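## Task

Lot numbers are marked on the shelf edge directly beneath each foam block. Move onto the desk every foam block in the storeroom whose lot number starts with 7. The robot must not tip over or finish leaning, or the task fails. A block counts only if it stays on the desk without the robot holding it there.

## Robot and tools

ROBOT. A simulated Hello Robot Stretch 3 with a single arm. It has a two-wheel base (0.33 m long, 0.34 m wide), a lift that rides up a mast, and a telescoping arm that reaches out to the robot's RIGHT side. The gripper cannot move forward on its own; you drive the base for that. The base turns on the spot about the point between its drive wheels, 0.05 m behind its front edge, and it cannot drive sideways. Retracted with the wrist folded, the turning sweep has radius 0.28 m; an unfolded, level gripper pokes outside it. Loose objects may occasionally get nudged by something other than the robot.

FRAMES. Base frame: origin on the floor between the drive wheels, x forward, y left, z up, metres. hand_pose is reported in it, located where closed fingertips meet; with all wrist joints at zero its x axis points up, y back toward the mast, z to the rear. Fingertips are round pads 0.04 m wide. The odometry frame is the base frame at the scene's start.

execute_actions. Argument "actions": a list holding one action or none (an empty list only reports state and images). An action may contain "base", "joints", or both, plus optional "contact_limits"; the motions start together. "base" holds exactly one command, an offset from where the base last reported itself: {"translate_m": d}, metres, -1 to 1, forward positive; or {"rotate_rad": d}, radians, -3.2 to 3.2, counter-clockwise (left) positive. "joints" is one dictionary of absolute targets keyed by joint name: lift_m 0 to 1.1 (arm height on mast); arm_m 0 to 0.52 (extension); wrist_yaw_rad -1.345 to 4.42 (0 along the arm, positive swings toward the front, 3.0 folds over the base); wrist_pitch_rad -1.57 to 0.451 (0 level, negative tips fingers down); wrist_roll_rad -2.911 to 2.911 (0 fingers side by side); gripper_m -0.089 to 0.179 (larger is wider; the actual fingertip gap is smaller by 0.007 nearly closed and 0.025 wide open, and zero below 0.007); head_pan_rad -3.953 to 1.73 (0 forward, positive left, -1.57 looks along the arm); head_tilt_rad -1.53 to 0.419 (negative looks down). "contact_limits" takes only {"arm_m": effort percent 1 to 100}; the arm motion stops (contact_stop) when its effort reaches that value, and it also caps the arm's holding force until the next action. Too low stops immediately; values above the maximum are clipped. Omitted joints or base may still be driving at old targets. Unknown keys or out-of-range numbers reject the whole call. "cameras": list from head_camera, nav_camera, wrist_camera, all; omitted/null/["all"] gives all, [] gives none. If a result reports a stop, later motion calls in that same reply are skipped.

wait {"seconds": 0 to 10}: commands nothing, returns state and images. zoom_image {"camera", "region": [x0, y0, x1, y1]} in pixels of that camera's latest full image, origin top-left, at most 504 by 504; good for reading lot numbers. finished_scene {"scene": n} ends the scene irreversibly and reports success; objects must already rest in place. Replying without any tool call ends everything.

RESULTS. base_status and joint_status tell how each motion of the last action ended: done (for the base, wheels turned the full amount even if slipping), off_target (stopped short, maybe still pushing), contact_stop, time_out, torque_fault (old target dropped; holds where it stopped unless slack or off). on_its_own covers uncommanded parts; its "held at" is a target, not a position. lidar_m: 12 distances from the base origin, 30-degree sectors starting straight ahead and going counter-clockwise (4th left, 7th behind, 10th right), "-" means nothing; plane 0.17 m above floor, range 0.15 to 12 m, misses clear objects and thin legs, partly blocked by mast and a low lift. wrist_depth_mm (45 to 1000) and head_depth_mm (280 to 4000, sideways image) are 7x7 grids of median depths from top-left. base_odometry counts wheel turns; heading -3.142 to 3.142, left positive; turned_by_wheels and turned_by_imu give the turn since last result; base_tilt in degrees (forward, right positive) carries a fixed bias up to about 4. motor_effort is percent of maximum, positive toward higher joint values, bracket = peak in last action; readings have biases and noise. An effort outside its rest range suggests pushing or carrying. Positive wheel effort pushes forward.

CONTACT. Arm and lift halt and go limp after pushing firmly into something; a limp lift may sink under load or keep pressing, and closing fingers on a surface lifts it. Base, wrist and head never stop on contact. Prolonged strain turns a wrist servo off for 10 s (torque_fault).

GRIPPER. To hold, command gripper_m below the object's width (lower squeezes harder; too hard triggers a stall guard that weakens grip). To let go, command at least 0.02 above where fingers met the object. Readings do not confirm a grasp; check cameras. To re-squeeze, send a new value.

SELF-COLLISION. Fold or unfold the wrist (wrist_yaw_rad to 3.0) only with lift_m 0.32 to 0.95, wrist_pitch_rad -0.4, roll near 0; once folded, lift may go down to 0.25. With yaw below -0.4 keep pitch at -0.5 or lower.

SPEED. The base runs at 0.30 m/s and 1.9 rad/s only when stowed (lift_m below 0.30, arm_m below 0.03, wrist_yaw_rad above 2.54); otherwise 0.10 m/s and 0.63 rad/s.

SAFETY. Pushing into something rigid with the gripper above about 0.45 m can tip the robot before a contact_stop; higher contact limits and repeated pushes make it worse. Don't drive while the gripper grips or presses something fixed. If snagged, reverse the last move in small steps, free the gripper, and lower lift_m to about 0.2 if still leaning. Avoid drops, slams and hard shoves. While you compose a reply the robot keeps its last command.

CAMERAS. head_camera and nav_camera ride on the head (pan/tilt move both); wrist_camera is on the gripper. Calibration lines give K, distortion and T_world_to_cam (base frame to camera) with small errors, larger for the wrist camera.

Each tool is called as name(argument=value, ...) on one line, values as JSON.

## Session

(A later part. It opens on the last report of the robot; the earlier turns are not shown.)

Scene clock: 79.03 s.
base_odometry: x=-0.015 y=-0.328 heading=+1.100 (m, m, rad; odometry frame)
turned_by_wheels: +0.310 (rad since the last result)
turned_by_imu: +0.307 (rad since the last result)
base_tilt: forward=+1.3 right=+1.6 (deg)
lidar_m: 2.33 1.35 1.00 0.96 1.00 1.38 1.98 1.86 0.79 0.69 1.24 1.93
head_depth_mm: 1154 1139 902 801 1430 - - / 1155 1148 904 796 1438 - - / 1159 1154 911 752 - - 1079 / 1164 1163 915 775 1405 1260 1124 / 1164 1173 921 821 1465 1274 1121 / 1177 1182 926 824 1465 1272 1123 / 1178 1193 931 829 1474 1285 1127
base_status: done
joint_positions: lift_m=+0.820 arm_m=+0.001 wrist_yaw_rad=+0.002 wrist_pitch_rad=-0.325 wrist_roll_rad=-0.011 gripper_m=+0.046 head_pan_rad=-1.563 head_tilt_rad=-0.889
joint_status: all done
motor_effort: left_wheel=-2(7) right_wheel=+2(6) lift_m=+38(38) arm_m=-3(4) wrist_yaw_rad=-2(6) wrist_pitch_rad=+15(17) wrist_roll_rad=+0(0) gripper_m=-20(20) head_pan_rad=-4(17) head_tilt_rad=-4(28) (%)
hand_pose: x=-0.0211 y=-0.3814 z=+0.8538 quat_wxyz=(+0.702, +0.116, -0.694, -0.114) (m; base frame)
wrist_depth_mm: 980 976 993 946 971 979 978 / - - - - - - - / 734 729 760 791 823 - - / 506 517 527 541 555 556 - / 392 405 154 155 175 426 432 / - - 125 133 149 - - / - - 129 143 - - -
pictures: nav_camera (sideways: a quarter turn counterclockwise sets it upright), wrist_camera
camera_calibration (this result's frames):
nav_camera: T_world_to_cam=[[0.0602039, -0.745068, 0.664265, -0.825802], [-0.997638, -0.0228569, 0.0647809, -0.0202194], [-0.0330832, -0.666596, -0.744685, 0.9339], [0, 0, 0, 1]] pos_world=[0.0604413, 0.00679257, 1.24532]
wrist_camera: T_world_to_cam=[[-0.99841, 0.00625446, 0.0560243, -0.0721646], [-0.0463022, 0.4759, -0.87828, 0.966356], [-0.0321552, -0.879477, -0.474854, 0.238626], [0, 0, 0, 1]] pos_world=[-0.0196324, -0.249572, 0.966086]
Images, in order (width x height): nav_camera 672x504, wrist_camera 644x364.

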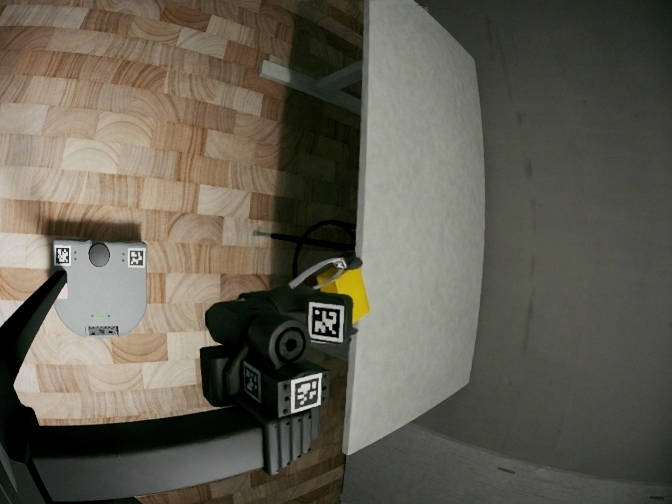

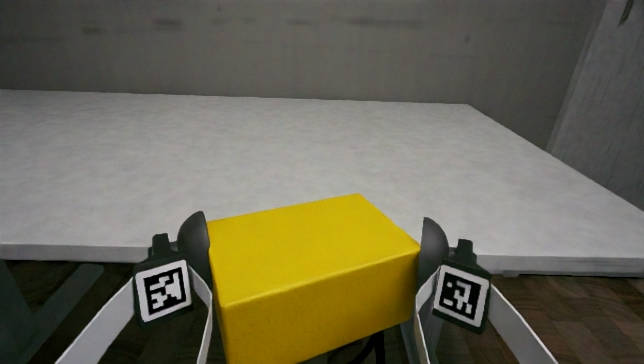

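execute_actions(actions=[{"joints":{"arm_m":0.4,"lift_m":0.77}}], cameras=["wrist_camera"])

execute_actions(actions=[{"joints":{"lift_m":0.718}}], cameras=[])

execute_actions(actions=[{"joints":{"gripper_m":0.15}}], cameras=[])

execute_actions(actions=[{"joints":{"arm_m":0,"lift_m":0.8,"wrist_pitch_rad":-0.4}}], cameras=["wrist_camera"])

execute_actions(actions=[{"joints":{"wrist_yaw_rad":3.0,"gripper_m":0.05,"head_pan_rad":0,"head_tilt_rad":-0.4}}], cameras=[])

execute_actions(actions=[{"joints":{"lift_m":0.27},"base":{"translate_m":0.8}}], cameras=[])

execute_actions(actions=[{"base":{"translate_m":0.95}}], cameras=[])

execute_actions(actions=[{"base":{"rotate_rad":1.59}}], cameras=["nav_camera"])

Scene clock: 98.83 s.
base_odometry: x=-0.015 y=-0.328 heading=+1.100 (m, m, rad; odometry frame)
turned_by_wheels: +0.000 (rad since the last result)
turned_by_imu: -0.002 (rad since the last result)
base_tilt: forward=+1.3 right=+1.6 (deg)
lidar_m: 2.33 1.35 1.00 0.96 1.00 1.38 1.98 1.86 0.79 0.68 1.24 1.93
head_depth_mm: 1154 1139 929 - - 1238 1100 / 1157 1192 - 807 1415 1259 1114 / 1161 1202 - 811 1425 1267 1118 / 1163 1166 887 815 1428 1269 1124 / 1164 1172 919 822 1459 1270 1125 / 1169 1178 924 824 1474 1279 1128 / 1173 1188 933 829 1476 1280 1133
base_status: not commanded
joint_positions: lift_m=+0.770 arm_m=+0.400 wrist_yaw_rad=+0.000 wrist_pitch_rad=-0.325 wrist_roll_rad=-0.011 gripper_m=+0.046 head_pan_rad=-1.563 head_tilt_rad=-0.889
joint_status: all done
motor_effort: left_wheel=-2(2) right_wheel=+2(2) lift_m=+31(35) arm_m=+4(5) wrist_yaw_rad=+0(2) wrist_pitch_rad=+15(15) wrist_roll_rad=+0(0) gripper_m=-20(20) head_pan_rad=-4(4) head_tilt_rad=-5(4) (%)
hand_pose: x=-0.0214 y=-0.7797 z=+0.8041 quat_wxyz=(+0.702, +0.115, -0.694, -0.114) (m; base frame)
wrist_depth_mm: 635 632 621 628 632 624 635 / 672 668 684 687 679 680 665 / 568 590 602 613 644 658 695 / 397 411 416 424 434 448 454 / 311 317 154 156 174 336 339 / 253 263 125 133 149 278 273 / 218 210 129 143 217 225 228
pictures: wrist_camera
camera_calibration (this result's frames):
wrist_camera: T_world_to_cam=[[-0.9984, 0.00767743, 0.0560213, -0.0661072], [-0.0456349, 0.475603, -0.878476, 1.11218], [-0.0333883, -0.879627, -0.474492, -0.135681], [0, 0, 0, 1]] pos_world=[-0.0197771, -0.647799, 0.91635]
Images, in order (width x height): wrist_camera 644x364.

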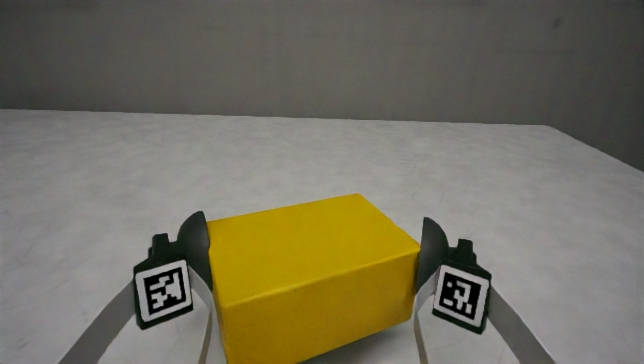

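Scene clock: 100.13 s.
base_odometry: x=-0.015 y=-0.328 heading=+1.100 (m, m, rad; odometry frame)
turned_by_wheels: +0.000 (rad since the last result)
turned_by_imu: +0.000 (rad since the last result)
base_tilt: forward=+1.3 right=+1.7 (deg)
lidar_m: 2.33 1.34 1.00 0.96 1.00 1.38 1.98 1.85 0.79 0.68 1.24 1.93
head_depth_mm: 1149 1136 901 783 - - - / 1153 1147 962 1135 1391 1254 1116 / 1163 1152 - 986 1423 1265 1122 / 1166 1163 903 816 1427 1269 1121 / 1166 1168 921 817 1464 1271 1123 / 1168 1183 927 824 1464 1272 1131 / 1174 1189 931 826 1467 1286 1131
base_status: not commanded
joint_positions: lift_m=+0.718 arm_m=+0.400 wrist_yaw_rad=+0.000 wrist_pitch_rad=-0.325 wrist_roll_rad=-0.011 gripper_m=+0.046 head_pan_rad=-1.563 head_tilt_rad=-0.889
joint_status: all done
motor_effort: left_wheel=-2(2) right_wheel=+2(2) lift_m=+32(34) arm_m=+4(4) wrist_yaw_rad=+0(0) wrist_pitch_rad=+15(15) wrist_roll_rad=+0(0) gripper_m=-20(20) head_pan_rad=-4(5) head_tilt_rad=-4(4) (%)
hand_pose: x=-0.0214 y=-0.7797 z=+0.7522 quat_wxyz=(+0.702, +0.115, -0.694, -0.114) (m; base frame)
wrist_depth_mm: 622 635 627 634 622 629 617 / 654 646 660 659 646 674 668 / 414 427 438 450 469 482 499 / 294 298 303 314 320 325 335 / 227 233 154 155 174 245 249 / 185 193 126 134 150 202 200 / 162 154 129 143 160 165 167
pictures: none
No camera images: the call's "cameras" was empty. Leave "cameras" out to get every camera's image.

Scene clock: 101.67 s.
base_odometry: x=-0.015 y=-0.328 heading=+1.100 (m, m, rad; odometry frame)
turned_by_wheels: +0.000 (rad since the last result)
turned_by_imu: +0.000 (rad since the last result)
base_tilt: forward=+1.3 right=+1.6 (deg)
lidar_m: 2.33 1.35 0.99 0.96 1.00 1.38 1.98 1.86 0.79 0.69 1.24 1.93
head_depth_mm: 1157 1140 899 785 - - - / 1161 1144 960 1134 1385 1257 1113 / 1158 1156 - 990 1425 1264 1110 / 1164 1162 879 818 1435 1266 1119 / 1170 1179 918 820 1457 1262 1122 / 1169 1184 924 821 1470 1276 1130 / 1172 1189 932 828 1471 1278 1131
base_status: not commanded
joint_positions: lift_m=+0.718 arm_m=+0.400 wrist_yaw_rad=+0.000 wrist_pitch_rad=-0.322 wrist_roll_rad=-0.011 gripper_m=+0.150 head_pan_rad=-1.563 head_tilt_rad=-0.889
joint_status: all done
motor_effort: left_wheel=-2(2) right_wheel=+2(2) lift_m=+32(33) arm_m=+4(4) wrist_yaw_rad=+0(0) wrist_pitch_rad=+13(15) wrist_roll_rad=+0(0) gripper_m=+1(83) head_pan_rad=-5(5) head_tilt_rad=-4(4) (%)
hand_pose: x=-0.0214 y=-0.7800 z=+0.7528 quat_wxyz=(+0.702, +0.114, -0.694, -0.113) (m; base frame)
wrist_depth_mm: 629 628 625 633 638 626 609 / 630 663 663 667 672 664 666 / 422 429 440 457 469 497 505 / 296 300 308 315 317 328 339 / 229 242 168 164 234 260 251 / 193 184 136 138 163 - 202 / - 157 133 146 162 160 171
pictures: none
No camera images: the call's "cameras" was empty. Leave "cameras" out to get every camera's image.

Scene clock: 105.80 s.
base_odometry: x=-0.015 y=-0.328 heading=+1.100 (m, m, rad; odometry frame)
turned_by_wheels: +0.000 (rad since the last result)
turned_by_imu: -0.001 (rad since the last result)
base_tilt: forward=+1.3 right=+1.6 (deg)
lidar_m: 2.33 1.35 0.99 0.96 1.00 1.38 1.98 1.86 0.79 0.68 1.24 1.93
head_depth_mm: 1154 1144 900 803 1411 - - / 1160 1153 905 807 1385 - - / 1164 1159 881 812 1526 - - / 1169 1166 885 814 1444 1255 1121 / 1167 1170 917 821 1442 1269 1127 / 1175 1182 929 825 1474 1275 1128 / 1172 1191 932 828 1470 1283 1129
base_status: not commanded
joint_positions: lift_m=+0.800 arm_m=+0.001 wrist_yaw_rad=+0.000 wrist_pitch_rad=-0.412 wrist_roll_rad=-0.011 gripper_m=+0.150 head_pan_rad=-1.563 head_tilt_rad=-0.889
joint_status: all done
joint sent to its limit — the command would take arm_m past its lower limit, so that joint was sent only as far as its limit.
motor_effort: left_wheel=-2(2) right_wheel=+2(2) lift_m=+38(40) arm_m=-4(6) wrist_yaw_rad=+0(0) wrist_pitch_rad=+7(13) wrist_roll_rad=+0(0) gripper_m=+0(0) head_pan_rad=-4(4) head_tilt_rad=-4(4) (%)
hand_pose: x=-0.0215 y=-0.3716 z=+0.8140 quat_wxyz=(+0.696, +0.146, -0.688, -0.144) (m; base frame)
wrist_depth_mm: - - - 959 - - 980 / 745 769 817 845 850 - - / 510 524 531 518 545 574 - / 389 393 399 406 418 425 432 / - - - 599 894 - - / - - - - - - - / 938 989 990 999 - - -
pictures: wrist_camera
camera_calibration (this result's frames):
wrist_camera: T_world_to_cam=[[-0.998398, 0.00290832, 0.0565082, -0.0719886], [-0.045607, 0.549744, -0.834087, 0.918164], [-0.0334908, -0.835328, -0.54873, 0.304886], [0, 0, 0, 1]] pos_world=[-0.0197876, -0.249866, 0.937198]
Images, in order (width x height): wrist_camera 644x364.

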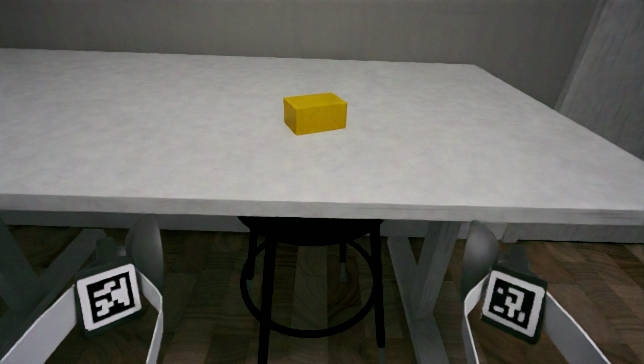

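Scene clock: 108.30 s.
base_odometry: x=-0.015 y=-0.328 heading=+1.100 (m, m, rad; odometry frame)
turned_by_wheels: +0.000 (rad since the last result)
turned_by_imu: -0.001 (rad since the last result)
base_tilt: forward=+1.3 right=+1.6 (deg)
lidar_m: 2.33 1.35 0.99 0.96 1.00 1.38 1.98 1.87 0.79 0.69 1.24 1.94
head_depth_mm: 1941 2065 2203 2328 2406 1793 1424 / 1946 2079 2184 2358 2405 1797 1431 / 1959 2076 2193 2371 2423 1802 1440 / 1959 2080 2215 2362 2429 1806 1444 / 1966 2079 2207 2390 2455 1827 1448 / 1958 2075 2225 2386 2469 1840 1454 / 1958 2096 2251 2403 2490 1843 1464
base_status: not commanded
joint_positions: lift_m=+0.800 arm_m=+0.001 wrist_yaw_rad=+2.998 wrist_pitch_rad=-0.412 wrist_roll_rad=-0.011 gripper_m=+0.050 head_pan_rad=-0.007 head_tilt_rad=-0.409
joint_status: all done
motor_effort: left_wheel=-1(2) right_wheel=+2(2) lift_m=+37(37) arm_m=-3(4) wrist_yaw_rad=+2(2) wrist_pitch_rad=+7(7) wrist_roll_rad=+0(0) gripper_m=+0(82) head_pan_rad=+3(41) head_tilt_rad=+3(23) (%)
hand_pose: x=+0.0109 y=+0.0766 z=+0.8140 quat_wxyz=(+0.194, +0.697, +0.096, +0.684) (m; base frame)
wrist_depth_mm: 837 - 871 917 968 - - / 896 - 970 - - - - / 979 - - - - - - / - - - - - - - / - - - - - - - / - - - - - - - / 994 984 998 - - - -
pictures: none
No camera images: the call's "cameras" was empty. Leave "cameras" out to get every camera's image.

Scene clock: 115.67 s.
base_odometry: x=+0.348 y=+0.385 heading=+1.100 (m, m, rad; odometry frame)
turned_by_wheels: +0.000 (rad since the last result)
turned_by_imu: -0.003 (rad since the last result)
base_tilt: forward=+1.2 right=+1.6 (deg)
lidar_m: 1.53 1.60 0.98 0.95 0.99 1.36 2.78 0.97 1.16 0.90 1.41 1.59
head_depth_mm: 1267 1347 1427 1520 1645 1729 1431 / 1264 1343 1424 1523 1654 1743 1433 / 1272 1351 1431 1533 1656 1756 1446 / 1287 1356 1452 1545 1652 1754 1445 / 1284 1360 1443 1551 1661 1771 1447 / 1280 1357 1451 1547 1661 1770 1451 / 1290 1362 1453 1557 1668 1769 1451
base_status: done
joint_positions: lift_m=+0.270 arm_m=+0.001 wrist_yaw_rad=+2.999 wrist_pitch_rad=-0.412 wrist_roll_rad=-0.011 gripper_m=+0.050 head_pan_rad=-0.007 head_tilt_rad=-0.408
joint_status: all done
motor_effort: left_wheel=-1(8) right_wheel=+2(6) lift_m=+32(36) arm_m=-3(3) wrist_yaw_rad=+1(2) wrist_pitch_rad=+7(8) wrist_roll_rad=+0(0) gripper_m=+0(0) head_pan_rad=+3(3) head_tilt_rad=+2(3) (%)
hand_pose: x=+0.0107 y=+0.0765 z=+0.2840 quat_wxyz=(+0.193, +0.697, +0.097, +0.684) (m; base frame)
wrist_depth_mm: 810 - 873 909 932 - - / 886 - 932 984 - - - / 966 - 999 - - - - / 741 764 766 772 782 794 802 / 607 595 - 618 653 631 644 / 488 502 - 530 520 517 533 / 438 - - - 436 448 448
pictures: none
No camera images: the call's "cameras" was empty. Leave "cameras" out to get every camera's image.

Scene clock: 120.60 s.
base_odometry: x=+0.779 y=+1.232 heading=+1.100 (m, m, rad; odometry frame)
turned_by_wheels: +0.000 (rad since the last result)
turned_by_imu: -0.003 (rad since the last result)
base_tilt: forward=+1.2 right=+1.6 (deg)
lidar_m: 0.58 0.60 0.83 2.35 1.19 1.35 3.75 1.85 1.24 1.36 0.81 0.60
head_depth_mm: 455 483 514 550 590 632 696 / 456 483 516 551 594 640 697 / 457 486 517 554 594 644 701 / 459 487 519 554 596 645 702 / 459 487 519 557 598 646 703 / 460 489 521 557 600 649 710 / 462 491 522 560 601 652 713
base_status: done
joint_positions: lift_m=+0.270 arm_m=+0.001 wrist_yaw_rad=+2.999 wrist_pitch_rad=-0.412 wrist_roll_rad=-0.011 gripper_m=+0.050 head_pan_rad=-0.007 head_tilt_rad=-0.408
joint_status: not commanded
motor_effort: left_wheel=-1(7) right_wheel=+2(6) lift_m=+32(32) arm_m=-3(3) wrist_yaw_rad=+1(1) wrist_pitch_rad=+7(8) wrist_roll_rad=+0(0) gripper_m=+1(1) head_pan_rad=+3(3) head_tilt_rad=+2(2) (%)
hand_pose: x=+0.0107 y=+0.0765 z=+0.2840 quat_wxyz=(+0.193, +0.697, +0.097, +0.684) (m; base frame)
wrist_depth_mm: 794 - - - - 829 598 / 904 - - - - 845 593 / 939 - - - - 849 604 / 728 728 757 768 779 755 603 / 588 592 - 615 653 628 594 / 484 491 - 525 530 523 530 / 434 - - - 437 446 454
pictures: none
No camera images: the call's "cameras" was empty. Leave "cameras" out to get every camera's image.

Scene clock: 122.83 s.
base_odometry: x=+0.779 y=+1.232 heading=+2.690 (m, m, rad; odometry frame)
turned_by_wheels: +1.590 (rad since the last result)
turned_by_imu: +1.568 (rad since the last result)
base_tilt: forward=+1.3 right=+1.7 (deg)
lidar_m: 2.38 1.04 1.36 3.73 1.91 1.24 1.36 0.81 0.60 0.58 0.61 0.84
head_depth_mm: 1899 1908 1944 1981 1988 1749 1431 / 2013 2155 2293 2433 2406 1806 1438 / 2027 2150 2319 2469 2435 1805 1441 / 2030 2151 2298 2454 2444 1822 1448 / 2028 2153 2294 2453 2427 1827 1453 / 2051 2164 2281 2477 2375 1667 1427 / 2008 1236 1229 1214 1207 1190 1228
base_status: done
joint_positions: lift_m=+0.270 arm_m=+0.001 wrist_yaw_rad=+2.999 wrist_pitch_rad=-0.412 wrist_roll_rad=-0.011 gripper_m=+0.050 head_pan_rad=-0.007 head_tilt_rad=-0.408
joint_status: not commanded
motor_effort: left_wheel=-1(9) right_wheel=+2(8) lift_m=+32(31) arm_m=-4(4) wrist_yaw_rad=+1(1) wrist_pitch_rad=+8(8) wrist_roll_rad=+0(0) gripper_m=+0(0) head_pan_rad=+2(3) head_tilt_rad=+2(2) (%)
hand_pose: x=+0.0107 y=+0.0765 z=+0.2840 quat_wxyz=(+0.193, +0.697, +0.097, +0.684) (m; base frame)
wrist_depth_mm: - - - - - - 963 / - - - - - - 962 / 941 - - - - - 936 / 727 735 744 779 768 793 816 / 592 600 - 617 634 618 638 / 478 493 - 534 524 522 526 / 444 - - - 436 452 447
pictures: nav_camera (sideways: a quarter turn counterclockwise sets it upright)
camera_calibration (this result's frames):
nav_camera: T_world_to_cam=[[0.353648, 0.0519041, 0.933937, -1.17919], [-0.0235915, -0.997647, 0.0643781, -0.0256778], [0.935081, -0.0448001, -0.351592, 0.41658], [0, 0, 0, 1]] pos_world=[0.0268749, 0.0542501, 1.2494]
Images, in order (width x height): nav_camera 672x504.

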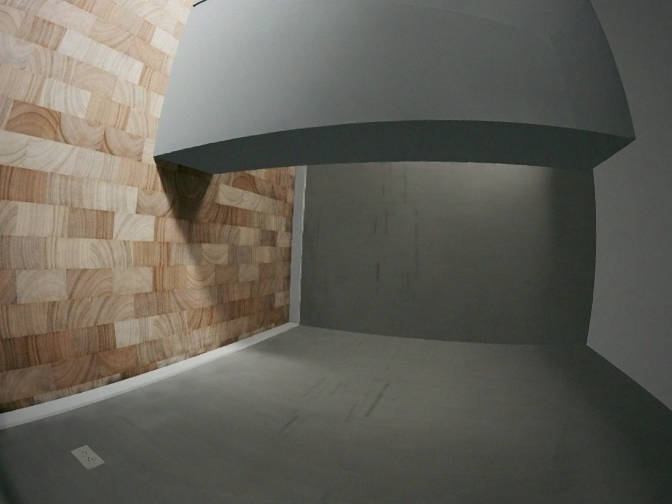

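execute_actions(actions=[{"base":{"translate_m":1}}], cameras=[])

execute_actions(actions=[{"base":{"translate_m":0.95}}], cameras=[])

execute_actions(actions=[{"base":{"rotate_rad":-1.575},"joints":{"head_pan_rad":-1.57,"head_tilt_rad":-0.8}}], cameras=[])

execute_actions(actions=[{"base":{"translate_m":-0.9}}], cameras=["head_camera"])

execute_actions(actions=[{"base":{"translate_m":-0.93}}], cameras=["head_camera"])

execute_actions(actions=[{"base":{"translate_m":-0.93}}], cameras=["head_camera"])

execute_actions(actions=[{"joints":{"head_pan_rad":-2.6,"head_tilt_rad":-0.5}}], cameras=["head_camera"])

Scene clock: 135.23 s.
base_odometry: x=-0.121 y=+1.668 heading=+2.689 (m, m, rad; odometry frame)
turned_by_wheels: +0.000 (rad since the last result)
turned_by_imu: -0.004 (rad since the last result)
base_tilt: forward=+1.3 right=+1.6 (deg)
lidar_m: 1.42 1.48 0.45 0.43 2.62 2.09 2.22 0.83 0.61 0.59 0.62 0.86
head_depth_mm: 1169 1236 1316 1418 1529 1625 1431 / 1176 1251 1328 1426 1523 1634 1433 / 1173 1253 1331 1417 1527 1639 1440 / 1179 1252 1338 1433 1528 1636 1446 / 1185 1254 1341 1436 1535 1653 1452 / 1187 1259 1345 1428 1539 1654 1454 / 1186 1264 1351 1441 1551 1663 1465
base_status: done
joint_positions: lift_m=+0.270 arm_m=+0.001 wrist_yaw_rad=+2.999 wrist_pitch_rad=-0.412 wrist_roll_rad=-0.011 gripper_m=+0.050 head_pan_rad=-0.007 head_tilt_rad=-0.407
joint_status: not commanded
motor_effort: left_wheel=-1(7) right_wheel=+2(6) lift_m=+32(31) arm_m=-3(3) wrist_yaw_rad=+1(1) wrist_pitch_rad=+8(8) wrist_roll_rad=+0(0) gripper_m=+0(1) head_pan_rad=+4(2) head_tilt_rad=+2(2) (%)
hand_pose: x=+0.0107 y=+0.0765 z=+0.2840 quat_wxyz=(+0.193, +0.697, +0.097, +0.684) (m; base frame)
wrist_depth_mm: - - - 432 459 464 - / - - - 470 493 510 - / 991 - 884 511 534 563 - / 721 740 693 571 598 730 799 / 597 606 - 626 623 635 637 / 495 497 - 532 530 521 529 / 445 - - - 437 444 447
pictures: none
No camera images: the call's "cameras" was empty. Leave "cameras" out to get every camera's image.

Scene clock: 140.17 s.
base_odometry: x=-0.975 y=+2.084 heading=+2.689 (m, m, rad; odometry frame)
turned_by_wheels: +0.000 (rad since the last result)
turned_by_imu: -0.003 (rad since the last result)
base_tilt: forward=+1.3 right=+1.6 (deg)
lidar_m: 0.46 0.49 0.67 1.90 1.41 0.70 2.27 0.85 0.63 0.61 0.63 0.48
head_depth_mm: 356 378 403 431 463 500 545 / 357 379 404 433 465 502 547 / 358 380 406 434 466 504 549 / 359 381 407 435 468 505 552 / 360 382 407 436 469 507 554 / 361 383 409 438 470 509 556 / 361 385 410 438 473 512 557
base_status: done
joint_positions: lift_m=+0.270 arm_m=+0.001 wrist_yaw_rad=+2.999 wrist_pitch_rad=-0.412 wrist_roll_rad=-0.011 gripper_m=+0.050 head_pan_rad=-0.007 head_tilt_rad=-0.407
joint_status: not commanded
motor_effort: left_wheel=-1(7) right_wheel=+2(6) lift_m=+32(32) arm_m=-4(3) wrist_yaw_rad=+1(1) wrist_pitch_rad=+8(7) wrist_roll_rad=+0(0) gripper_m=+0(0) head_pan_rad=+3(2) head_tilt_rad=+2(3) (%)
hand_pose: x=+0.0107 y=+0.0765 z=+0.2840 quat_wxyz=(+0.193, +0.697, +0.097, +0.684) (m; base frame)
wrist_depth_mm: - - - - - 674 479 / - - - - - 692 489 / 836 - - - 991 672 487 / 716 733 766 743 791 668 491 / 596 590 - 596 648 604 496 / 499 502 - 528 530 525 485 / 443 - - - 438 444 447
pictures: none
No camera images: the call's "cameras" was empty. Leave "cameras" out to get every camera's image.

Scene clock: 142.33 s.
base_odometry: x=-0.975 y=+2.084 heading=+1.114 (m, m, rad; odometry frame)
turned_by_wheels: -1.575 (rad since the last result)
turned_by_imu: -1.555 (rad since the last result)
base_tilt: forward=+1.3 right=+1.6 (deg)
lidar_m: 0.60 0.63 0.48 0.47 0.49 0.67 1.99 1.40 0.70 2.19 0.84 0.63
head_depth_mm: 2678 2993 2373 1864 1473 1311 1143 / 2815 3042 2392 1857 1555 1314 1150 / 2791 3012 2383 1888 1562 1327 1154 / 2821 3073 2430 1904 1561 1330 1158 / 2815 3030 2434 1898 1568 1334 1160 / 2148 2180 2172 1894 1572 1337 1158 / 1557 1553 1564 1567 1507 1345 1165
base_status: done
joint_positions: lift_m=+0.270 arm_m=+0.001 wrist_yaw_rad=+2.999 wrist_pitch_rad=-0.412 wrist_roll_rad=-0.011 gripper_m=+0.050 head_pan_rad=-1.563 head_tilt_rad=-0.791
joint_status: all done
motor_effort: left_wheel=+3(13) right_wheel=-1(4) lift_m=+32(31) arm_m=-4(3) wrist_yaw_rad=+1(1) wrist_pitch_rad=+7(7) wrist_roll_rad=+0(0) gripper_m=+0(0) head_pan_rad=-4(42) head_tilt_rad=-4(24) (%)
hand_pose: x=+0.0107 y=+0.0765 z=+0.2840 quat_wxyz=(+0.193, +0.697, +0.097, +0.684) (m; base frame)
wrist_depth_mm: 420 - 449 464 480 498 510 / 452 - 486 508 528 534 568 / 482 - 531 547 581 594 596 / 539 550 580 602 611 645 626 / 558 572 - 611 628 632 616 / 494 507 - 531 517 520 530 / 437 - - - 437 450 446
pictures: none
No camera images: the call's "cameras" was empty. Leave "cameras" out to get every camera's image.

Scene clock: 147.10 s.
base_odometry: x=-1.372 y=+1.276 heading=+1.115 (m, m, rad; odometry frame)
turned_by_wheels: +0.000 (rad since the last result)
turned_by_imu: +0.000 (rad since the last result)
base_tilt: forward=+1.3 right=+1.6 (deg)
lidar_m: 1.50 0.68 0.50 0.48 0.51 0.70 2.08 1.37 0.67 0.99 0.69 1.56
head_depth_mm: 813 749 592 1100 906 1232 1139 / 817 754 597 1105 910 1245 1145 / 822 761 601 1109 916 1245 1156 / 827 697 606 1118 919 1255 1154 / 828 777 609 1120 924 1258 1160 / 831 783 615 1124 928 1265 1168 / 833 793 618 1069 930 1160 1163
base_status: done
joint_positions: lift_m=+0.270 arm_m=+0.001 wrist_yaw_rad=+2.999 wrist_pitch_rad=-0.412 wrist_roll_rad=-0.011 gripper_m=+0.050 head_pan_rad=-1.563 head_tilt_rad=-0.791
joint_status: not commanded
motor_effort: left_wheel=+3(8) right_wheel=-1(7) lift_m=+32(32) arm_m=-3(4) wrist_yaw_rad=+1(1) wrist_pitch_rad=+8(8) wrist_roll_rad=+0(0) gripper_m=+0(0) head_pan_rad=-5(4) head_tilt_rad=-3(4) (%)
hand_pose: x=+0.0107 y=+0.0765 z=+0.2840 quat_wxyz=(+0.193, +0.697, +0.097, +0.684) (m; base frame)
wrist_depth_mm: 437 - 459 484 495 515 532 / 479 - 503 519 541 559 589 / 513 - 554 561 588 606 649 / 545 568 597 618 633 662 699 / 580 587 - 628 643 632 641 / 498 494 - 530 528 523 538 / 439 - - - 438 449 457
pictures: head_camera (sideways: a quarter turn clockwise sets it upright)
camera_calibration (this result's frames):
head_camera: T_world_to_cam=[[0.0097701, 0.689512, -0.724208, 0.961648], [0.999225, 0.0208811, 0.033361, -0.0458878], [0.0381251, -0.723973, -0.688774, 0.857813], [0, 0, 0, 1]] pos_world=[0.00375269, -0.0410756, 1.2888]
Images, in order (width x height): head_camera 896x504.

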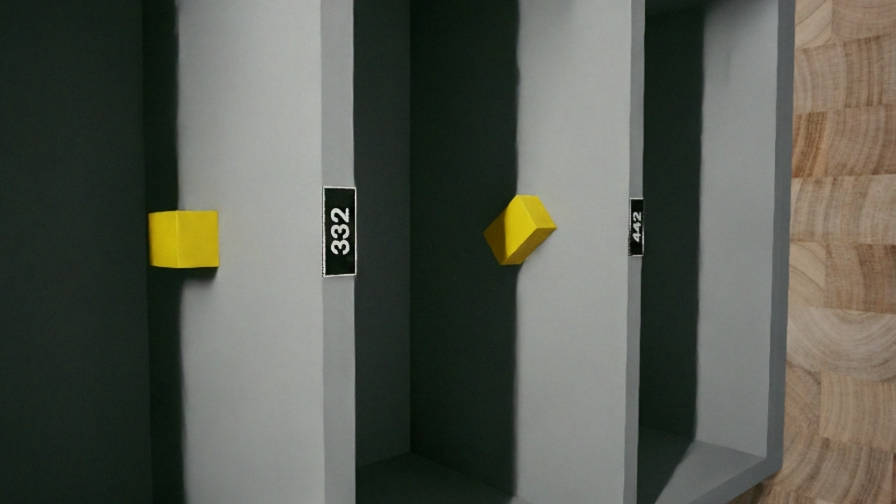

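Scene clock: 151.97 s.
base_odometry: x=-1.781 y=+0.441 heading=+1.115 (m, m, rad; odometry frame)
turned_by_wheels: +0.000 (rad since the last result)
turned_by_imu: +0.000 (rad since the last result)
base_tilt: forward=+1.3 right=+1.6 (deg)
lidar_m: 1.81 0.70 0.52 0.51 0.53 0.73 2.19 0.70 0.66 0.97 0.67 1.40
head_depth_mm: 795 751 569 1103 906 1213 1135 / 797 756 574 1105 910 1209 1141 / 803 760 576 1108 914 1220 1146 / 806 696 581 1114 916 1226 1153 / 807 778 584 1123 922 1227 1156 / 810 784 589 1124 928 1234 1163 / 814 793 594 1067 930 1100 1164
base_status: done
joint_positions: lift_m=+0.270 arm_m=+0.001 wrist_yaw_rad=+2.999 wrist_pitch_rad=-0.412 wrist_roll_rad=-0.011 gripper_m=+0.050 head_pan_rad=-1.563 head_tilt_rad=-0.791
joint_status: not commanded
motor_effort: left_wheel=+3(8) right_wheel=-1(5) lift_m=+32(32) arm_m=-4(3) wrist_yaw_rad=+2(1) wrist_pitch_rad=+7(8) wrist_roll_rad=+0(0) gripper_m=+0(0) head_pan_rad=-4(4) head_tilt_rad=-4(4) (%)
hand_pose: x=+0.0107 y=+0.0765 z=+0.2840 quat_wxyz=(+0.193, +0.697, +0.097, +0.684) (m; base frame)
wrist_depth_mm: 463 - 483 496 525 530 543 / 493 - 531 540 564 585 610 / 535 - 571 582 612 648 667 / 580 586 624 647 661 692 720 / 594 584 - 618 646 624 643 / 492 497 - 527 516 523 525 / 450 - - - 443 449 446
pictures: head_camera (sideways: a quarter turn clockwise sets it upright)
camera_calibration (this result's frames):
head_camera: T_world_to_cam=[[0.00978991, 0.689512, -0.724209, 0.961648], [0.999226, 0.0208524, 0.033361, -0.0458878], [0.0381043, -0.723974, -0.688774, 0.857813], [0, 0, 0, 1]] pos_world=[0.00375151, -0.0410756, 1.2888]
Images, in order (width x height): head_camera 896x504.

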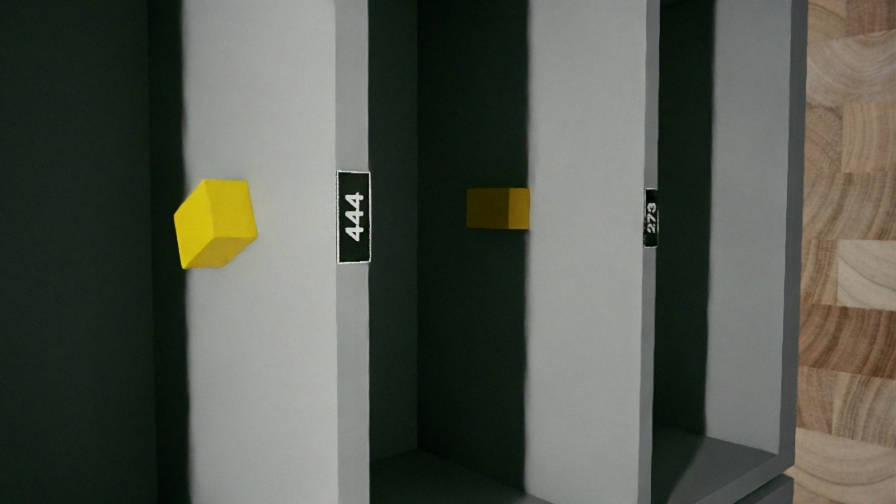

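Scene clock: 156.83 s.
base_odometry: x=-2.191 y=-0.394 heading=+1.115 (m, m, rad; odometry frame)
turned_by_wheels: +0.000 (rad since the last result)
turned_by_imu: +0.000 (rad since the last result)
base_tilt: forward=+1.3 right=+1.6 (deg)
lidar_m: 1.87 0.74 0.55 0.53 0.55 0.77 1.42 0.69 0.65 0.94 0.64 0.71
head_depth_mm: 777 750 547 1093 908 1185 1119 / 778 755 551 1099 910 1193 1127 / 781 721 554 1103 910 1197 1129 / 788 768 558 1113 913 1199 1136 / 790 776 562 1115 923 1205 1140 / 791 786 566 1122 924 1208 1143 / 794 794 570 1062 929 1066 1147
base_status: done
joint_positions: lift_m=+0.270 arm_m=+0.001 wrist_yaw_rad=+2.999 wrist_pitch_rad=-0.412 wrist_roll_rad=-0.011 gripper_m=+0.050 head_pan_rad=-1.563 head_tilt_rad=-0.791
joint_status: not commanded
motor_effort: left_wheel=+2(6) right_wheel=+0(5) lift_m=+32(32) arm_m=-4(4) wrist_yaw_rad=+0(1) wrist_pitch_rad=+7(7) wrist_roll_rad=+0(0) gripper_m=+0(0) head_pan_rad=-4(4) head_tilt_rad=-4(4) (%)
hand_pose: x=+0.0107 y=+0.0765 z=+0.2840 quat_wxyz=(+0.193, +0.697, +0.097, +0.684) (m; base frame)
wrist_depth_mm: 473 - 506 516 542 567 576 / 516 - 552 572 580 605 628 / 550 - 603 612 641 677 700 / 594 603 638 668 693 714 737 / 584 601 - 615 658 630 631 / 492 493 - 528 521 514 530 / 440 - - - 438 443 453
pictures: head_camera (sideways: a quarter turn clockwise sets it upright)
camera_calibration (this result's frames):
head_camera: T_world_to_cam=[[0.00979961, 0.689511, -0.724208, 0.961648], [0.999226, 0.0208383, 0.033361, -0.0458878], [0.0380941, -0.723975, -0.688774, 0.857813], [0, 0, 0, 1]] pos_world=[0.00375093, -0.0410755, 1.2888]
Images, in order (width x height): head_camera 896x504.

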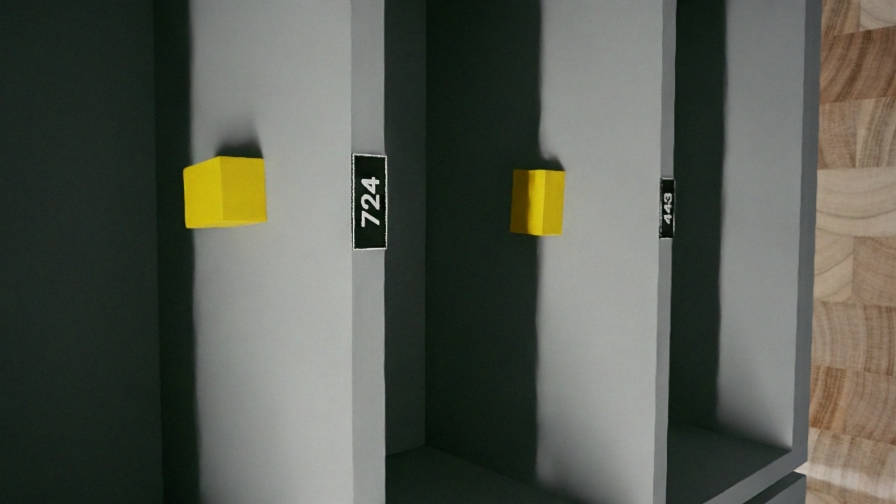

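Scene clock: 157.97 s.
base_odometry: x=-2.191 y=-0.394 heading=+1.115 (m, m, rad; odometry frame)
turned_by_wheels: +0.000 (rad since the last result)
turned_by_imu: +0.000 (rad since the last result)
base_tilt: forward=+1.3 right=+1.6 (deg)
lidar_m: 1.88 0.73 0.55 0.53 0.55 0.77 1.42 0.69 0.64 0.94 0.64 0.71
head_depth_mm: 1178 1265 1373 1476 1599 1619 1327 / 1205 1301 1386 1521 1673 1624 1328 / 1275 1393 1276 1599 1356 1534 1333 / 1261 1450 1108 1561 1248 1446 1268 / 1196 1322 1189 800 1114 896 956 / 565 596 631 663 735 821 847 / 514 555 614 667 791 913 798
base_status: not commanded
joint_positions: lift_m=+0.270 arm_m=+0.001 wrist_yaw_rad=+2.999 wrist_pitch_rad=-0.412 wrist_roll_rad=-0.011 gripper_m=+0.050 head_pan_rad=-2.593 head_tilt_rad=-0.508
joint_status: all done
motor_effort: left_wheel=+2(2) right_wheel=-1(1) lift_m=+32(32) arm_m=-4(3) wrist_yaw_rad=+1(1) wrist_pitch_rad=+7(7) wrist_roll_rad=+0(0) gripper_m=+0(0) head_pan_rad=-5(41) head_tilt_rad=+3(19) (%)
hand_pose: x=+0.0107 y=+0.0765 z=+0.2840 quat_wxyz=(+0.193, +0.697, +0.097, +0.684) (m; base frame)
wrist_depth_mm: 478 - 508 525 547 557 568 / 514 - 548 564 587 608 639 / 560 - 598 605 639 660 701 / 596 611 641 663 699 709 755 / 583 607 - 613 660 631 636 / 491 496 - 530 525 526 531 / 449 - - - 436 450 447
pictures: head_camera (sideways: a quarter turn clockwise sets it upright)
camera_calibration (this result's frames):
head_camera: T_world_to_cam=[[0.400207, 0.227137, -0.887831, 1.17258], [0.540187, -0.841068, 0.0283256, -0.0365436], [-0.740292, -0.490931, -0.459298, 0.564022], [0, 0, 0, 1]] pos_world=[-0.0319939, -0.0201775, 1.30114]
Images, in order (width x height): head_camera 896x504.

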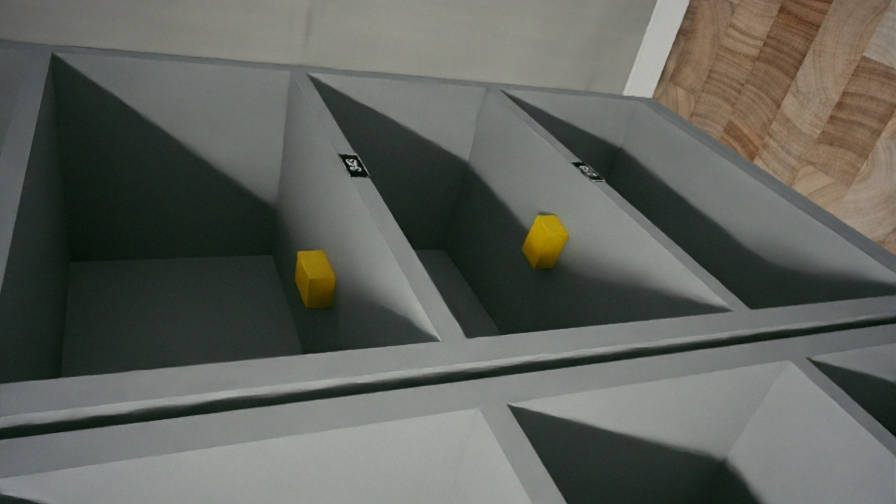

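zoom_image(camera="head_camera", region=[320, 130, 620, 210])

execute_actions(actions=[{"joints":{"lift_m":0.8},"base":{"translate_m":-0.02}}], cameras=[])

execute_actions(actions=[{"joints":{"wrist_yaw_rad":0,"gripper_m":0.179,"lift_m":0.94}}], cameras=[])

execute_actions(actions=[{"joints":{"lift_m":1.02,"wrist_pitch_rad":-0.3,"arm_m":0.05}}], cameras=["wrist_camera"])

Region (320, 130, 620, 210) of head_camera's 896x504 image, scaled by 1.680, with more detail than that image has; it fills the top 134 rows of this view, and the rest is white.

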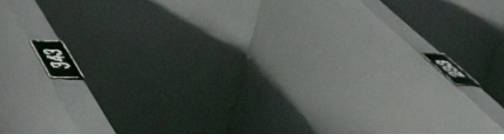

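Scene clock: 169.43 s.
base_odometry: x=-2.200 y=-0.412 heading=+1.115 (m, m, rad; odometry frame)
turned_by_wheels: +0.000 (rad since the last result)
turned_by_imu: -0.002 (rad since the last result)
base_tilt: forward=+1.3 right=+1.5 (deg)
lidar_m: 1.88 0.74 0.55 0.53 0.55 0.77 1.39 0.68 0.63 0.94 0.66 0.71
head_depth_mm: 1170 1247 1349 1454 1570 1615 1327 / 1187 1284 1361 1507 1657 1622 1331 / 1256 1369 1284 1569 1356 1540 1334 / 1242 1441 1117 1564 1243 1419 1274 / 1189 1317 1130 808 1204 928 965 / 565 597 632 663 718 792 845 / 505 540 586 646 752 888 801
base_status: done
joint_positions: lift_m=+0.800 arm_m=+0.001 wrist_yaw_rad=+2.999 wrist_pitch_rad=-0.413 wrist_roll_rad=-0.011 gripper_m=+0.050 head_pan_rad=-2.593 head_tilt_rad=-0.507
joint_status: all done
motor_effort: left_wheel=+3(6) right_wheel=+0(6) lift_m=+38(39) arm_m=-3(4) wrist_yaw_rad=+0(1) wrist_pitch_rad=+8(8) wrist_roll_rad=+0(0) gripper_m=+0(1) head_pan_rad=-5(5) head_tilt_rad=+2(3) (%)
hand_pose: x=+0.0106 y=+0.0765 z=+0.8138 quat_wxyz=(+0.193, +0.697, +0.097, +0.684) (m; base frame)
wrist_depth_mm: 474 - 517 526 534 556 576 / 514 - 541 571 589 607 623 / 554 - 596 625 645 673 699 / 609 622 656 666 709 742 779 / 672 682 - 743 773 850 879 / 731 762 - 843 906 937 - / 833 871 921 938 987 - -
pictures: none
No camera images: the call's "cameras" was empty. Leave "cameras" out to get every camera's image.

Scene clock: 171.93 s.
base_odometry: x=-2.200 y=-0.412 heading=+1.115 (m, m, rad; odometry frame)
turned_by_wheels: +0.000 (rad since the last result)
turned_by_imu: -0.001 (rad since the last result)
base_tilt: forward=+1.3 right=+1.6 (deg)
lidar_m: 1.88 0.73 0.55 0.53 0.55 0.77 1.40 0.68 0.63 0.94 0.65 0.71
head_depth_mm: 1163 1244 1348 1453 1575 1619 1366 / 1187 1286 1367 1496 1650 1617 1398 / 1254 1361 1283 1563 1349 1535 - / 1245 1442 1119 1571 1247 1449 - / 1187 1311 1125 810 1208 1011 - / 565 597 633 662 719 - - / 505 540 584 645 749 - -
base_status: not commanded
joint_positions: lift_m=+0.940 arm_m=+0.001 wrist_yaw_rad=+0.002 wrist_pitch_rad=-0.413 wrist_roll_rad=-0.011 gripper_m=+0.179 head_pan_rad=-2.593 head_tilt_rad=-0.507
joint_status: all done
motor_effort: left_wheel=+3(3) right_wheel=+0(0) lift_m=+37(39) arm_m=-4(3) wrist_yaw_rad=-1(1) wrist_pitch_rad=+7(7) wrist_roll_rad=+0(0) gripper_m=+0(85) head_pan_rad=-4(4) head_tilt_rad=+2(3) (%)
hand_pose: x=-0.0211 y=-0.3714 z=+0.9538 quat_wxyz=(+0.696, +0.146, -0.688, -0.144) (m; base frame)
wrist_depth_mm: 489 574 616 480 612 615 482 / 296 304 316 324 336 347 363 / 254 253 252 250 252 254 254 / 548 791 824 790 816 718 445 / 529 773 808 836 820 746 461 / - 672 669 678 689 691 443 / 533 562 579 595 580 596 441
pictures: none
No camera images: the call's "cameras" was empty. Leave "cameras" out to get every camera's image.

Scene clock: 173.50 s.
base_odometry: x=-2.200 y=-0.412 heading=+1.115 (m, m, rad; odometry frame)
turned_by_wheels: +0.000 (rad since the last result)
turned_by_imu: +0.000 (rad since the last result)
base_tilt: forward=+1.3 right=+1.5 (deg)
lidar_m: 1.88 0.73 0.55 0.53 0.55 0.77 1.40 0.68 0.64 0.94 0.66 0.71
head_depth_mm: 1166 1247 1348 1457 - - - / 1184 1286 1360 1500 - - - / 1247 1370 1284 1594 - - - / 1250 1445 1118 1644 - - - / 1191 1307 1128 802 - - 972 / 565 597 632 - - - 846 / 504 539 585 - - - 802
base_status: not commanded
joint_positions: lift_m=+1.020 arm_m=+0.050 wrist_yaw_rad=+0.001 wrist_pitch_rad=-0.321 wrist_roll_rad=-0.011 gripper_m=+0.179 head_pan_rad=-2.593 head_tilt_rad=-0.507
joint_status: all done
motor_effort: left_wheel=+3(3) right_wheel=+0(0) lift_m=+38(38) arm_m=+4(5) wrist_yaw_rad=-1(2) wrist_pitch_rad=+13(14) wrist_roll_rad=+0(0) gripper_m=+0(0) head_pan_rad=-5(5) head_tilt_rad=+2(2) (%)
hand_pose: x=-0.0213 y=-0.4302 z=+1.0550 quat_wxyz=(+0.702, +0.114, -0.694, -0.112) (m; base frame)
wrist_depth_mm: 534 592 586 588 586 571 482 / 527 630 625 634 627 612 482 / 508 528 559 560 586 597 473 / 367 371 388 368 394 402 406 / 296 290 292 296 299 317 310 / - 253 253 249 248 252 253 / 562 702 715 704 747 690 419
pictures: wrist_camera
camera_calibration (this result's frames):
wrist_camera: T_world_to_cam=[[-0.998406, 0.00718826, 0.0559858, -0.0828418], [-0.0459795, 0.471751, -0.880532, 1.16678], [-0.0327409, -0.881702, -0.470669, 0.285891], [0, 0, 0, 1]] pos_world=[-0.0197015, -0.297763, 1.16658]
Images, in order (width x height): wrist_camera 644x364.

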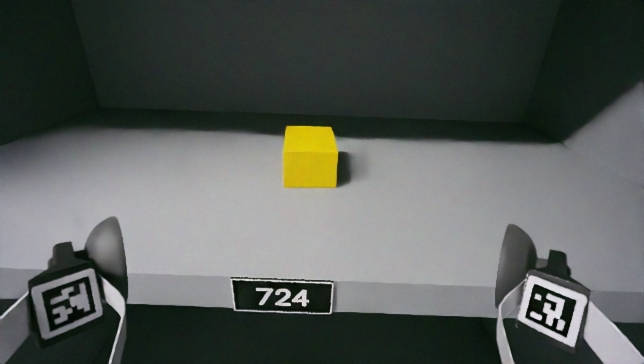

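execute_actions(actions=[{"joints":{"lift_m":0.982,"arm_m":0.305}}], cameras=["wrist_camera"])

execute_actions(actions=[{"joints":{"gripper_m":0.02}}], cameras=[])

execute_actions(actions=[{"joints":{"lift_m":1.02}}], cameras=[])

execute_actions(actions=[{"joints":{"arm_m":0}}], cameras=["wrist_camera"])

Scene clock: 180.73 s.
base_odometry: x=-2.200 y=-0.412 heading=+1.115 (m, m, rad; odometry frame)
turned_by_wheels: +0.000 (rad since the last result)
turned_by_imu: -0.002 (rad since the last result)
base_tilt: forward=+1.3 right=+1.6 (deg)
lidar_m: 1.87 0.74 0.55 0.53 0.55 0.77 1.40 0.68 0.63 0.94 0.65 0.71
head_depth_mm: 1162 1254 1348 1452 1570 1657 - / 1183 1281 1360 1502 1654 1704 - / 1252 1363 1280 1559 1354 - - / 1253 1442 1124 1565 1255 - - / 1196 1318 1125 808 1334 - - / 566 597 630 663 687 - - / 503 541 585 647 - - -
base_status: not commanded
joint_positions: lift_m=+0.982 arm_m=+0.305 wrist_yaw_rad=+0.000 wrist_pitch_rad=-0.321 wrist_roll_rad=-0.011 gripper_m=+0.179 head_pan_rad=-2.593 head_tilt_rad=-0.507
joint_status: all done
motor_effort: left_wheel=+3(3) right_wheel=-1(0) lift_m=+31(34) arm_m=+4(1) wrist_yaw_rad=+0(1) wrist_pitch_rad=+12(12) wrist_roll_rad=+0(0) gripper_m=+0(0) head_pan_rad=-4(4) head_tilt_rad=+2(2) (%)
hand_pose: x=-0.0214 y=-0.6852 z=+1.0172 quat_wxyz=(+0.702, +0.114, -0.694, -0.112) (m; base frame)
wrist_depth_mm: 352 348 349 350 345 343 341 / 373 371 367 367 372 368 368 / 396 391 387 401 395 394 390 / 285 291 293 302 306 317 322 / 228 223 205 154 234 248 242 / - 182 128 125 189 190 194 / 145 152 111 112 157 158 156
pictures: wrist_camera
camera_calibration (this result's frames):
wrist_camera: T_world_to_cam=[[-0.998401, 0.00787031, 0.0559852, -0.0785876], [-0.0456586, 0.471734, -0.880558, 1.25386], [-0.0333404, -0.881706, -0.47062, 0.0432161], [0, 0, 0, 1]] pos_world=[-0.0197716, -0.552766, 1.12883]
Images, in order (width x height): wrist_camera 644x364.

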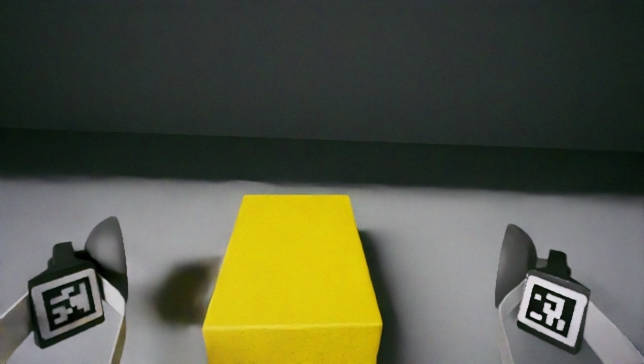

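Scene clock: 182.80 s.
base_odometry: x=-2.200 y=-0.412 heading=+1.115 (m, m, rad; odometry frame)
turned_by_wheels: +0.000 (rad since the last result)
turned_by_imu: -0.001 (rad since the last result)
base_tilt: forward=+1.3 right=+1.6 (deg)
lidar_m: 1.88 0.73 0.55 0.53 0.56 0.77 1.39 0.68 0.63 0.94 0.65 0.71
head_depth_mm: 1165 1250 1351 1459 1576 1656 - / 1181 1284 1358 1495 1652 1704 - / 1256 1365 1279 1565 1352 - - / 1252 1443 1119 1568 1254 - - / 1197 1315 1127 809 1333 - - / 566 598 631 663 685 - - / 504 542 584 645 - - -
base_status: not commanded
joint_positions: lift_m=+0.982 arm_m=+0.305 wrist_yaw_rad=+0.000 wrist_pitch_rad=-0.321 wrist_roll_rad=-0.011 gripper_m=+0.021 head_pan_rad=-2.593 head_tilt_rad=-0.507
joint_status: all done
motor_effort: left_wheel=+2(3) right_wheel=-1(1) lift_m=+31(31) arm_m=+4(4) wrist_yaw_rad=+0(1) wrist_pitch_rad=+12(12) wrist_roll_rad=+0(0) gripper_m=-21(94) head_pan_rad=-5(3) head_tilt_rad=+2(2) (%)
hand_pose: x=-0.0214 y=-0.6852 z=+1.0172 quat_wxyz=(+0.702, +0.114, -0.694, -0.112) (m; base frame)
wrist_depth_mm: 355 348 351 347 346 343 345 / 374 376 371 376 373 370 366 / 396 394 389 393 391 396 394 / 284 290 296 302 308 317 320 / 221 224 159 154 240 237 241 / 179 181 123 124 125 190 193 / 150 153 114 114 148 159 160
pictures: none
No camera images: the call's "cameras" was empty. Leave "cameras" out to get every camera's image.

Scene clock: 183.97 s.
base_odometry: x=-2.200 y=-0.412 heading=+1.115 (m, m, rad; odometry frame)
turned_by_wheels: +0.000 (rad since the last result)
turned_by_imu: +0.000 (rad since the last result)
base_tilt: forward=+1.2 right=+1.6 (deg)
lidar_m: 1.88 0.73 0.55 0.53 0.55 0.77 1.40 0.67 0.63 0.94 0.66 0.71
head_depth_mm: 1166 1245 1354 1457 - - - / 1182 1284 1364 1498 - - - / 1255 1367 1280 1581 - - - / 1250 1435 1116 1633 - - - / 1193 1302 1123 803 - - 971 / 565 598 630 - - - 847 / 505 541 584 - - - 802
base_status: not commanded
joint_positions: lift_m=+1.020 arm_m=+0.305 wrist_yaw_rad=+0.000 wrist_pitch_rad=-0.321 wrist_roll_rad=-0.011 gripper_m=+0.024 head_pan_rad=-2.593 head_tilt_rad=-0.507
joint_status: all done
motor_effort: left_wheel=+2(3) right_wheel=-1(1) lift_m=+38(40) arm_m=+4(4) wrist_yaw_rad=-1(0) wrist_pitch_rad=+12(13) wrist_roll_rad=+0(0) gripper_m=-20(20) head_pan_rad=-4(4) head_tilt_rad=+2(2) (%)
hand_pose: x=-0.0214 y=-0.6852 z=+1.0550 quat_wxyz=(+0.702, +0.114, -0.694, -0.112) (m; base frame)
wrist_depth_mm: 349 355 349 352 348 344 338 / 375 373 371 377 366 368 366 / 404 401 397 399 399 396 393 / 363 367 380 389 392 396 408 / 282 284 163 157 311 301 310 / 229 231 124 125 126 244 245 / 191 194 113 114 189 203 205
pictures: none
No camera images: the call's "cameras" was empty. Leave "cameras" out to get every camera's image.

Scene clock: 187.43 s.
base_odometry: x=-2.200 y=-0.412 heading=+1.115 (m, m, rad; odometry frame)
turned_by_wheels: +0.000 (rad since the last result)
turned_by_imu: -0.001 (rad since the last result)
base_tilt: forward=+1.3 right=+1.7 (deg)
lidar_m: 1.88 0.74 0.55 0.53 0.56 0.77 1.40 0.68 0.63 0.94 0.65 0.71
head_depth_mm: 1172 1248 1350 1456 - - - / 1186 1286 1365 1494 - - - / 1257 1369 1282 1591 - - - / 1245 1442 1120 1631 - - - / 1193 1315 1125 806 - - 976 / 566 597 632 - - - - / 504 541 585 - - - -
base_status: not commanded
joint_positions: lift_m=+1.020 arm_m=+0.001 wrist_yaw_rad=+0.000 wrist_pitch_rad=-0.321 wrist_roll_rad=-0.011 gripper_m=+0.024 head_pan_rad=-2.593 head_tilt_rad=-0.507
joint_status: all done
joint sent to its limit — the command would take arm_m past its lower limit, so that joint was sent only as far as its limit.
motor_effort: left_wheel=+3(2) right_wheel=-1(1) lift_m=+38(38) arm_m=-4(1) wrist_yaw_rad=+0(0) wrist_pitch_rad=+12(12) wrist_roll_rad=+0(0) gripper_m=-19(19) head_pan_rad=-5(4) head_tilt_rad=+2(2) (%)
hand_pose: x=-0.0214 y=-0.3820 z=+1.0550 quat_wxyz=(+0.702, +0.114, -0.694, -0.113) (m; base frame)
wrist_depth_mm: 537 624 626 619 622 619 475 / 543 672 671 655 673 655 478 / 495 532 557 568 580 604 469 / 369 370 381 383 395 405 410 / 297 297 164 157 316 303 310 / 559 762 124 125 126 599 419 / 568 698 113 113 688 622 454
pictures: wrist_camera
camera_calibration (this result's frames):
wrist_camera: T_world_to_cam=[[-0.998399, 0.00802786, 0.0559855, -0.0830642], [-0.0455844, 0.471741, -0.880558, 1.14407], [-0.0334797, -0.8817, -0.47062, 0.328307], [0, 0, 0, 1]] pos_world=[-0.0197879, -0.24957, 1.16658]
Images, in order (width x height): wrist_camera 644x364.

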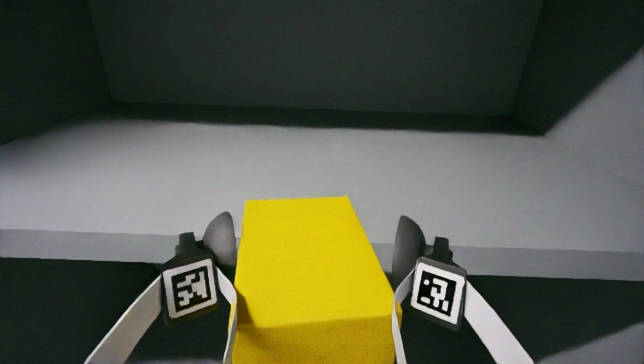

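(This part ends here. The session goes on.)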